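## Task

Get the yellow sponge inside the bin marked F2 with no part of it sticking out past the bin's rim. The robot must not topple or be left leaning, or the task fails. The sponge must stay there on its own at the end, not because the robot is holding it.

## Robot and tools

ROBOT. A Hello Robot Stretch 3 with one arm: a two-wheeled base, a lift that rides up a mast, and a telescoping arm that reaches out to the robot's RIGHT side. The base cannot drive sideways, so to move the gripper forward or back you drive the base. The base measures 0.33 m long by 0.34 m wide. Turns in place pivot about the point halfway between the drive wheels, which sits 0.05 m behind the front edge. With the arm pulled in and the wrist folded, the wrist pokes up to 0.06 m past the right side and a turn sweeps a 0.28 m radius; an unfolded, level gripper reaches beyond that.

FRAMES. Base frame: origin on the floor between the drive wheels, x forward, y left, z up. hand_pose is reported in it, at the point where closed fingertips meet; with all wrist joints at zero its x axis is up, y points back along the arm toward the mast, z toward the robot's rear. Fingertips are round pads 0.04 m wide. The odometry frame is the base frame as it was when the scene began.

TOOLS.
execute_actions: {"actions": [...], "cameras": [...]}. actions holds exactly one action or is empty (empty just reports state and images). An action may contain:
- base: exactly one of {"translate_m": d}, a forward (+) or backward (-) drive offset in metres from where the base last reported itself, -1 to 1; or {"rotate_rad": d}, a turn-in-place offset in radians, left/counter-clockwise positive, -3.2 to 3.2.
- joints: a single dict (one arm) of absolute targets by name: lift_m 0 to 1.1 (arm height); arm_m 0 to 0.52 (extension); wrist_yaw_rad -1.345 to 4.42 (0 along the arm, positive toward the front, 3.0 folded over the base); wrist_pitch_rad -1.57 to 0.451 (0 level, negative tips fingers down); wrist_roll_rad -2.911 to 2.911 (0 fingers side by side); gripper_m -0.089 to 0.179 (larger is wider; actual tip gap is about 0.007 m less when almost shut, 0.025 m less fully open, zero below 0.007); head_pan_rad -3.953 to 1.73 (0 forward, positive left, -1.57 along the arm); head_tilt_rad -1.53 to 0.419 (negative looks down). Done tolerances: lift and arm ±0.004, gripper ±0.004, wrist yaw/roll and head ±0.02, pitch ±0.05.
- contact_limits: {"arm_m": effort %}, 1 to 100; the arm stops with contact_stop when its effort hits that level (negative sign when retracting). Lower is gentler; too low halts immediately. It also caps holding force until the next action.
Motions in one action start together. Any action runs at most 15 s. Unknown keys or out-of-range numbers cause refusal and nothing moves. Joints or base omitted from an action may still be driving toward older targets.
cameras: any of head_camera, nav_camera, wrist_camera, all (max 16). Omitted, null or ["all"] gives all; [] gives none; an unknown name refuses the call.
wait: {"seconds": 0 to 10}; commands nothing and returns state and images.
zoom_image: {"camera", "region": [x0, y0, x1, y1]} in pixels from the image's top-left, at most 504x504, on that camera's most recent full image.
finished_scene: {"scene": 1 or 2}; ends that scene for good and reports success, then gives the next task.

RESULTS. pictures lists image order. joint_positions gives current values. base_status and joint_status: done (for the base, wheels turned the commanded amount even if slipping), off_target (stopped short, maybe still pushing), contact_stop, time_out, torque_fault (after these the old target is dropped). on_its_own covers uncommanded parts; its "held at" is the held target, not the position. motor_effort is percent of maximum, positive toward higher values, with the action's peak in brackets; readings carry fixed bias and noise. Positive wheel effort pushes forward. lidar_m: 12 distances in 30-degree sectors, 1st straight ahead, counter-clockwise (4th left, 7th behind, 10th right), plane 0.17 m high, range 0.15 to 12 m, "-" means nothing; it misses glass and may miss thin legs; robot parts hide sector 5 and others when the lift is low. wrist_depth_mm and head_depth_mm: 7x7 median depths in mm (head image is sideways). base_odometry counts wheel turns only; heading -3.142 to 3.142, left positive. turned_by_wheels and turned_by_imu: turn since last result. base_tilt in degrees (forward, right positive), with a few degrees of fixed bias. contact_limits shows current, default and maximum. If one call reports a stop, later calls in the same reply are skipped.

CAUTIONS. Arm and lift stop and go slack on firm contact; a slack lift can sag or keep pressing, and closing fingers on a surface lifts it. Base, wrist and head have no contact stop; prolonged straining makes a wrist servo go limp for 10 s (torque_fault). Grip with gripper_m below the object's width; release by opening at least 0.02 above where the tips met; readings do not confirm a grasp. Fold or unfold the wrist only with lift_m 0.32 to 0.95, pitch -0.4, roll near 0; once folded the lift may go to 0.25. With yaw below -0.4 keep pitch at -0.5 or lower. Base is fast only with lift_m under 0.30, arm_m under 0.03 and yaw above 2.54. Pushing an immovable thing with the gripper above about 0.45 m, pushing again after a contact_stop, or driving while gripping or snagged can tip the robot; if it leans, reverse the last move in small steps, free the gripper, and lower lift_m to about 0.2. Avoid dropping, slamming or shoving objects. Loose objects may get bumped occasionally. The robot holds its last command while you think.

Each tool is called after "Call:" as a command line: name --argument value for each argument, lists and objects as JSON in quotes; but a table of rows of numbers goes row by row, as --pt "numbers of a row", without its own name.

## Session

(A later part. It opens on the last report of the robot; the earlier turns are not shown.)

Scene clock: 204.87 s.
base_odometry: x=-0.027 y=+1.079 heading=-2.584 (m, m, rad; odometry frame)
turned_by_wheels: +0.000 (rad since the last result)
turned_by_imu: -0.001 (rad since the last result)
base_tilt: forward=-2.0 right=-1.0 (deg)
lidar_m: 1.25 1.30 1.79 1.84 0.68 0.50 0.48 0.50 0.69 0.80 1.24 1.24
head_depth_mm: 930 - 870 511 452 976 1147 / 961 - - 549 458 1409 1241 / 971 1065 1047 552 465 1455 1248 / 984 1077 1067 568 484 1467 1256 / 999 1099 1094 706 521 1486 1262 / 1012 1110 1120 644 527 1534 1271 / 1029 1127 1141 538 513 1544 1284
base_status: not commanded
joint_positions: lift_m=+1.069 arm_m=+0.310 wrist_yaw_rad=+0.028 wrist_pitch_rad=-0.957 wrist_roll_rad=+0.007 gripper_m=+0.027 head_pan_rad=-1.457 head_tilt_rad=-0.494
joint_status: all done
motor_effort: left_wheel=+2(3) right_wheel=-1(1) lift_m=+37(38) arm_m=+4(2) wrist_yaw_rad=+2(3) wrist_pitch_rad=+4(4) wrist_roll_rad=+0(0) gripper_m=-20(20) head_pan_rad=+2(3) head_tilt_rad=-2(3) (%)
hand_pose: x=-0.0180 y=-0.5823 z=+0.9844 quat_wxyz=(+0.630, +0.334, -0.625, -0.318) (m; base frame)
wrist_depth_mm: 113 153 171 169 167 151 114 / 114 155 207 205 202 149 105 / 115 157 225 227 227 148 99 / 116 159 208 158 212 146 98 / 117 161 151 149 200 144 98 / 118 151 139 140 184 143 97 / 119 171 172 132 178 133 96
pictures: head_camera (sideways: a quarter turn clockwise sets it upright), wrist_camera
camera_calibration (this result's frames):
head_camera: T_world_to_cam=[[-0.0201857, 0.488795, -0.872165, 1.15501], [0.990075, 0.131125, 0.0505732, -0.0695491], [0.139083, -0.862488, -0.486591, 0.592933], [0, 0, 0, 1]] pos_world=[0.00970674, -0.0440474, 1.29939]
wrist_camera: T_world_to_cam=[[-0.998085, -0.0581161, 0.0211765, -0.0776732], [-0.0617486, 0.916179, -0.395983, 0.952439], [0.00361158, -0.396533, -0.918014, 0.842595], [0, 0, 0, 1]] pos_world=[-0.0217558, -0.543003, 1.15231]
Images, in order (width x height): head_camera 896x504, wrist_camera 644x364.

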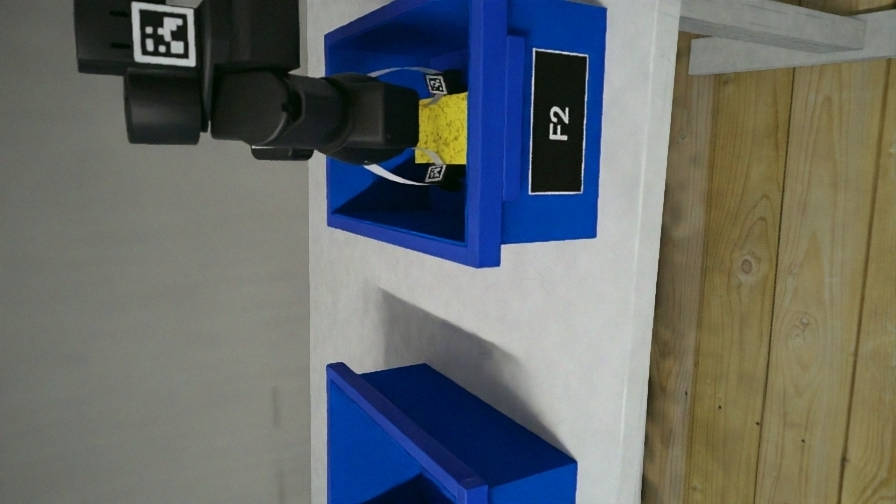

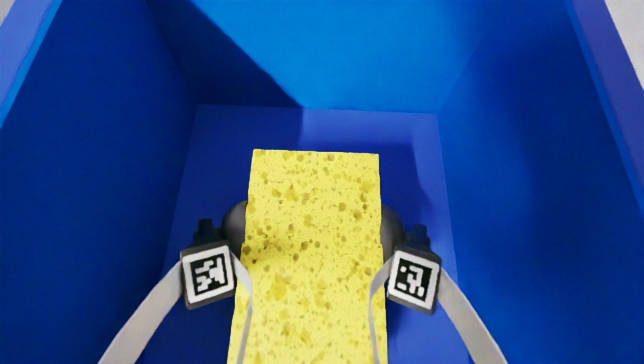

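The depths match those at grasp time, so the sponge is about at floor level. Releasing now.

Call:
execute_actions --actions '[{"joints": {"gripper_m": 0.098}}]' --cameras '["head_camera", "wrist_camera"]'

Scene clock: 207.10 s.
base_odometry: x=-0.027 y=+1.079 heading=-2.584 (m, m, rad; odometry frame)
turned_by_wheels: +0.000 (rad since the last result)
turned_by_imu: -0.001 (rad since the last result)
base_tilt: forward=-2.1 right=-1.0 (deg)
lidar_m: 1.25 1.30 1.79 1.85 0.68 0.50 0.48 0.50 0.69 0.80 1.25 1.24
head_depth_mm: 932 - 872 511 452 977 1144 / 959 - - 561 457 1404 1243 / 977 1064 1048 564 467 1453 1245 / 985 1079 1072 569 483 1463 1257 / 996 1095 1093 704 519 1479 1265 / 1008 1110 1115 644 526 1535 1275 / 1026 1129 1141 538 514 1548 1280
base_status: not commanded
joint_positions: lift_m=+1.069 arm_m=+0.310 wrist_yaw_rad=+0.028 wrist_pitch_rad=-0.957 wrist_roll_rad=+0.007 gripper_m=+0.098 head_pan_rad=-1.457 head_tilt_rad=-0.494
joint_status: all done
motor_effort: left_wheel=+2(3) right_wheel=-1(1) lift_m=+37(37) arm_m=+3(3) wrist_yaw_rad=+3(2) wrist_pitch_rad=+4(4) wrist_roll_rad=+0(0) gripper_m=+1(91) head_pan_rad=+4(2) head_tilt_rad=-2(3) (%)
hand_pose: x=-0.0180 y=-0.5823 z=+0.9844 quat_wxyz=(+0.630, +0.334, -0.625, -0.318) (m; base frame)
wrist_depth_mm: 113 153 171 169 167 150 114 / 114 155 207 205 202 150 105 / 115 157 224 227 227 148 99 / 116 158 207 164 211 146 98 / 116 150 156 153 200 145 97 / 118 140 147 145 186 134 97 / 115 171 138 136 177 152 96
pictures: head_camera (sideways: a quarter turn clockwise sets it upright), wrist_camera
camera_calibration (this result's frames):
head_camera: T_world_to_cam=[[-0.0201857, 0.488796, -0.872165, 1.15501], [0.990075, 0.131125, 0.0505732, -0.0695491], [0.139083, -0.862488, -0.486591, 0.592933], [0, 0, 0, 1]] pos_world=[0.00970674, -0.0440474, 1.29939]
wrist_camera: T_world_to_cam=[[-0.998085, -0.0581154, 0.0211764, -0.0776728], [-0.0617479, 0.916179, -0.395983, 0.952439], [0.00361138, -0.396533, -0.918014, 0.842595], [0, 0, 0, 1]] pos_world=[-0.0217559, -0.543003, 1.15231]
Images, in order (width x height): head_camera 896x504, wrist_camera 644x364.

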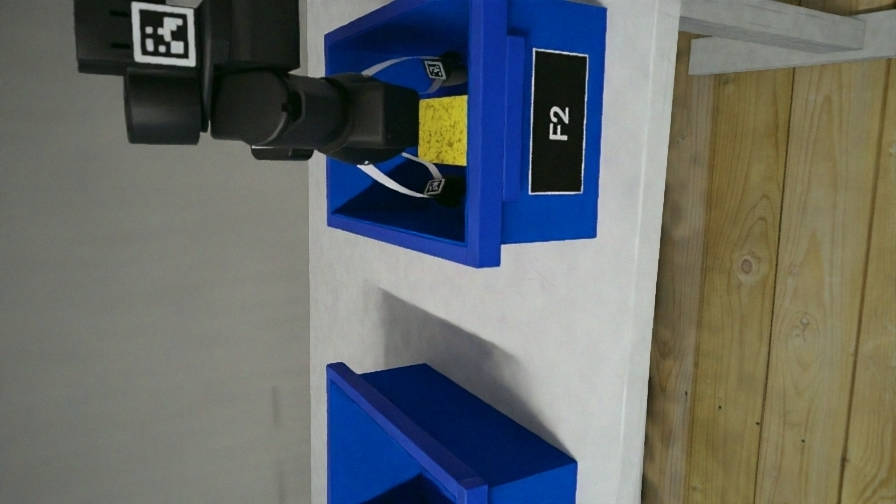

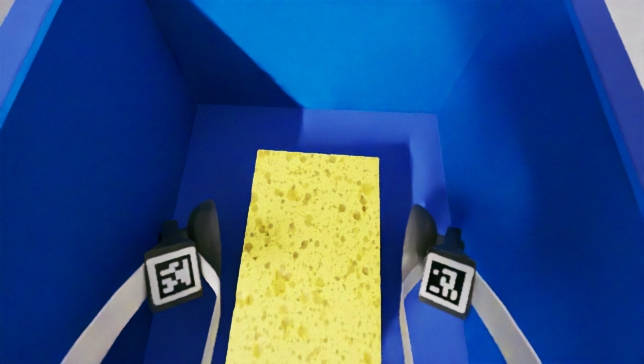

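Call:
execute_actions --actions '[{"joints": {"lift_m": 1.1, "arm_m": 0.265, "wrist_pitch_rad": -0.75}}]' --cameras '[]'

Call:
execute_actions --actions '[{"joints": {"wrist_pitch_rad": -0.3}}]' --cameras '["head_camera", "wrist_camera"]'

Scene clock: 221.30 s.
base_odometry: x=-0.027 y=+1.079 heading=-2.584 (m, m, rad; odometry frame)
turned_by_wheels: +0.000 (rad since the last result)
turned_by_imu: -0.001 (rad since the last result)
base_tilt: forward=-2.2 right=-0.9 (deg)
lidar_m: 1.25 1.30 1.79 1.84 0.68 0.50 0.48 0.50 0.69 0.80 1.25 1.24
head_depth_mm: - - 1003 511 452 975 1147 / 939 - - 616 458 1403 1244 / 976 1062 1055 576 467 1456 1248 / 985 1080 1067 568 483 1469 1258 / 998 1095 1090 704 520 1476 1260 / 1013 1106 1114 645 526 1531 1274 / 1030 1125 1139 538 513 1551 1278
base_status: not commanded
joint_positions: lift_m=+1.100 arm_m=+0.265 wrist_yaw_rad=+0.029 wrist_pitch_rad=-0.764 wrist_roll_rad=+0.007 gripper_m=+0.098 head_pan_rad=-1.457 head_tilt_rad=-0.494
joint_status: all done
motor_effort: left_wheel=+3(2) right_wheel=-2(1) lift_m=+45(50) arm_m=-2(1) wrist_yaw_rad=+2(2) wrist_pitch_rad=+7(9) wrist_roll_rad=+0(0) gripper_m=-1(0) head_pan_rad=+3(3) head_tilt_rad=-3(2) (%)
hand_pose: x=-0.0167 y=-0.5786 z=+1.0438 quat_wxyz=(+0.658, +0.272, -0.654, -0.256) (m; base frame)
wrist_depth_mm: 421 423 427 435 444 454 513 / 365 357 214 213 210 378 402 / 325 183 244 252 242 327 346 / 289 159 282 289 282 171 309 / 258 148 260 218 263 152 278 / 126 140 237 199 245 135 253 / 118 177 218 184 222 152 227
pictures: none
No camera images: the call's "cameras" was empty. Leave "cameras" out to get every camera's image.

Scene clock: 222.33 s.
base_odometry: x=-0.027 y=+1.079 heading=-2.584 (m, m, rad; odometry frame)
turned_by_wheels: +0.000 (rad since the last result)
turned_by_imu: +0.000 (rad since the last result)
base_tilt: forward=-2.1 right=-1.1 (deg)
lidar_m: 1.26 1.31 1.79 1.84 0.68 0.50 0.48 0.50 0.69 0.80 1.25 1.24
head_depth_mm: - - 996 511 452 975 1147 / 941 - 663 615 458 1406 1233 / 973 1070 687 679 467 1454 1250 / 987 1080 1068 569 483 1468 1257 / 996 1094 1093 706 521 1482 1266 / 1010 1110 1114 645 525 1529 1268 / 1027 1132 1142 538 513 1549 1283
base_status: not commanded
joint_positions: lift_m=+1.100 arm_m=+0.265 wrist_yaw_rad=+0.029 wrist_pitch_rad=-0.320 wrist_roll_rad=+0.007 gripper_m=+0.098 head_pan_rad=-1.457 head_tilt_rad=-0.494
joint_status: all done
motor_effort: left_wheel=+2(3) right_wheel=-1(2) lift_m=+44(45) arm_m=-3(2) wrist_yaw_rad=+2(2) wrist_pitch_rad=+10(9) wrist_roll_rad=+0(0) gripper_m=+0(1) head_pan_rad=+3(3) head_tilt_rad=-2(2) (%)
hand_pose: x=-0.0147 y=-0.6459 z=+1.1351 quat_wxyz=(+0.698, +0.123, -0.698, -0.103) (m; base frame)
wrist_depth_mm: 618 613 609 611 598 609 568 / 668 659 658 648 664 650 554 / 711 714 708 711 711 712 555 / 547 559 568 575 586 632 551 / 435 442 452 463 475 468 517 / 363 380 239 241 241 386 406 / 318 199 260 266 252 325 330
pictures: head_camera (sideways: a quarter turn clockwise sets it upright), wrist_camera
camera_calibration (this result's frames):
head_camera: T_world_to_cam=[[-0.0202126, 0.488826, -0.872147, 1.15499], [0.990069, 0.131171, 0.0505738, -0.0695499], [0.139122, -0.862464, -0.486623, 0.592974], [0, 0, 0, 1]] pos_world=[0.00970882, -0.0440471, 1.29939]
wrist_camera: T_world_to_cam=[[-0.998574, -0.0404577, 0.0348316, -0.085434], [-0.0504256, 0.500541, -0.864243, 1.3338], [0.0175306, -0.864767, -0.501867, 0.181057], [0, 0, 0, 1]] pos_world=[-0.0212283, -0.514508, 1.24657]
Images, in order (width x height): head_camera 896x504, wrist_camera 644x364.

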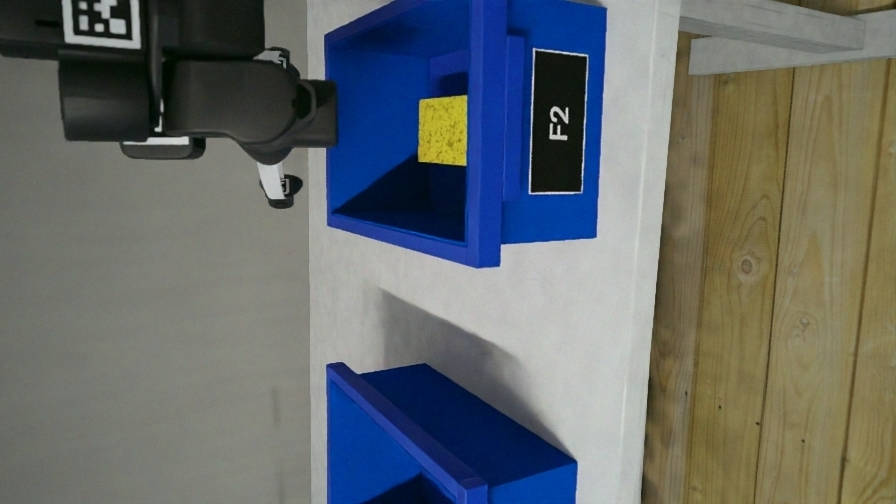

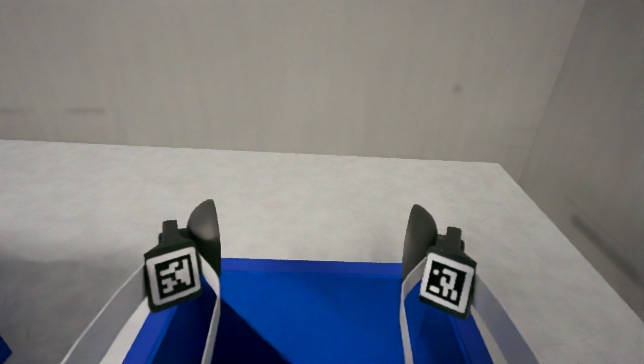

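The sponge is lying flat inside bin F2 and the gripper is out of the bin, so I'm ending scene 2.

Call:
finished_scene --scene 2

The scene is finished: the task was done.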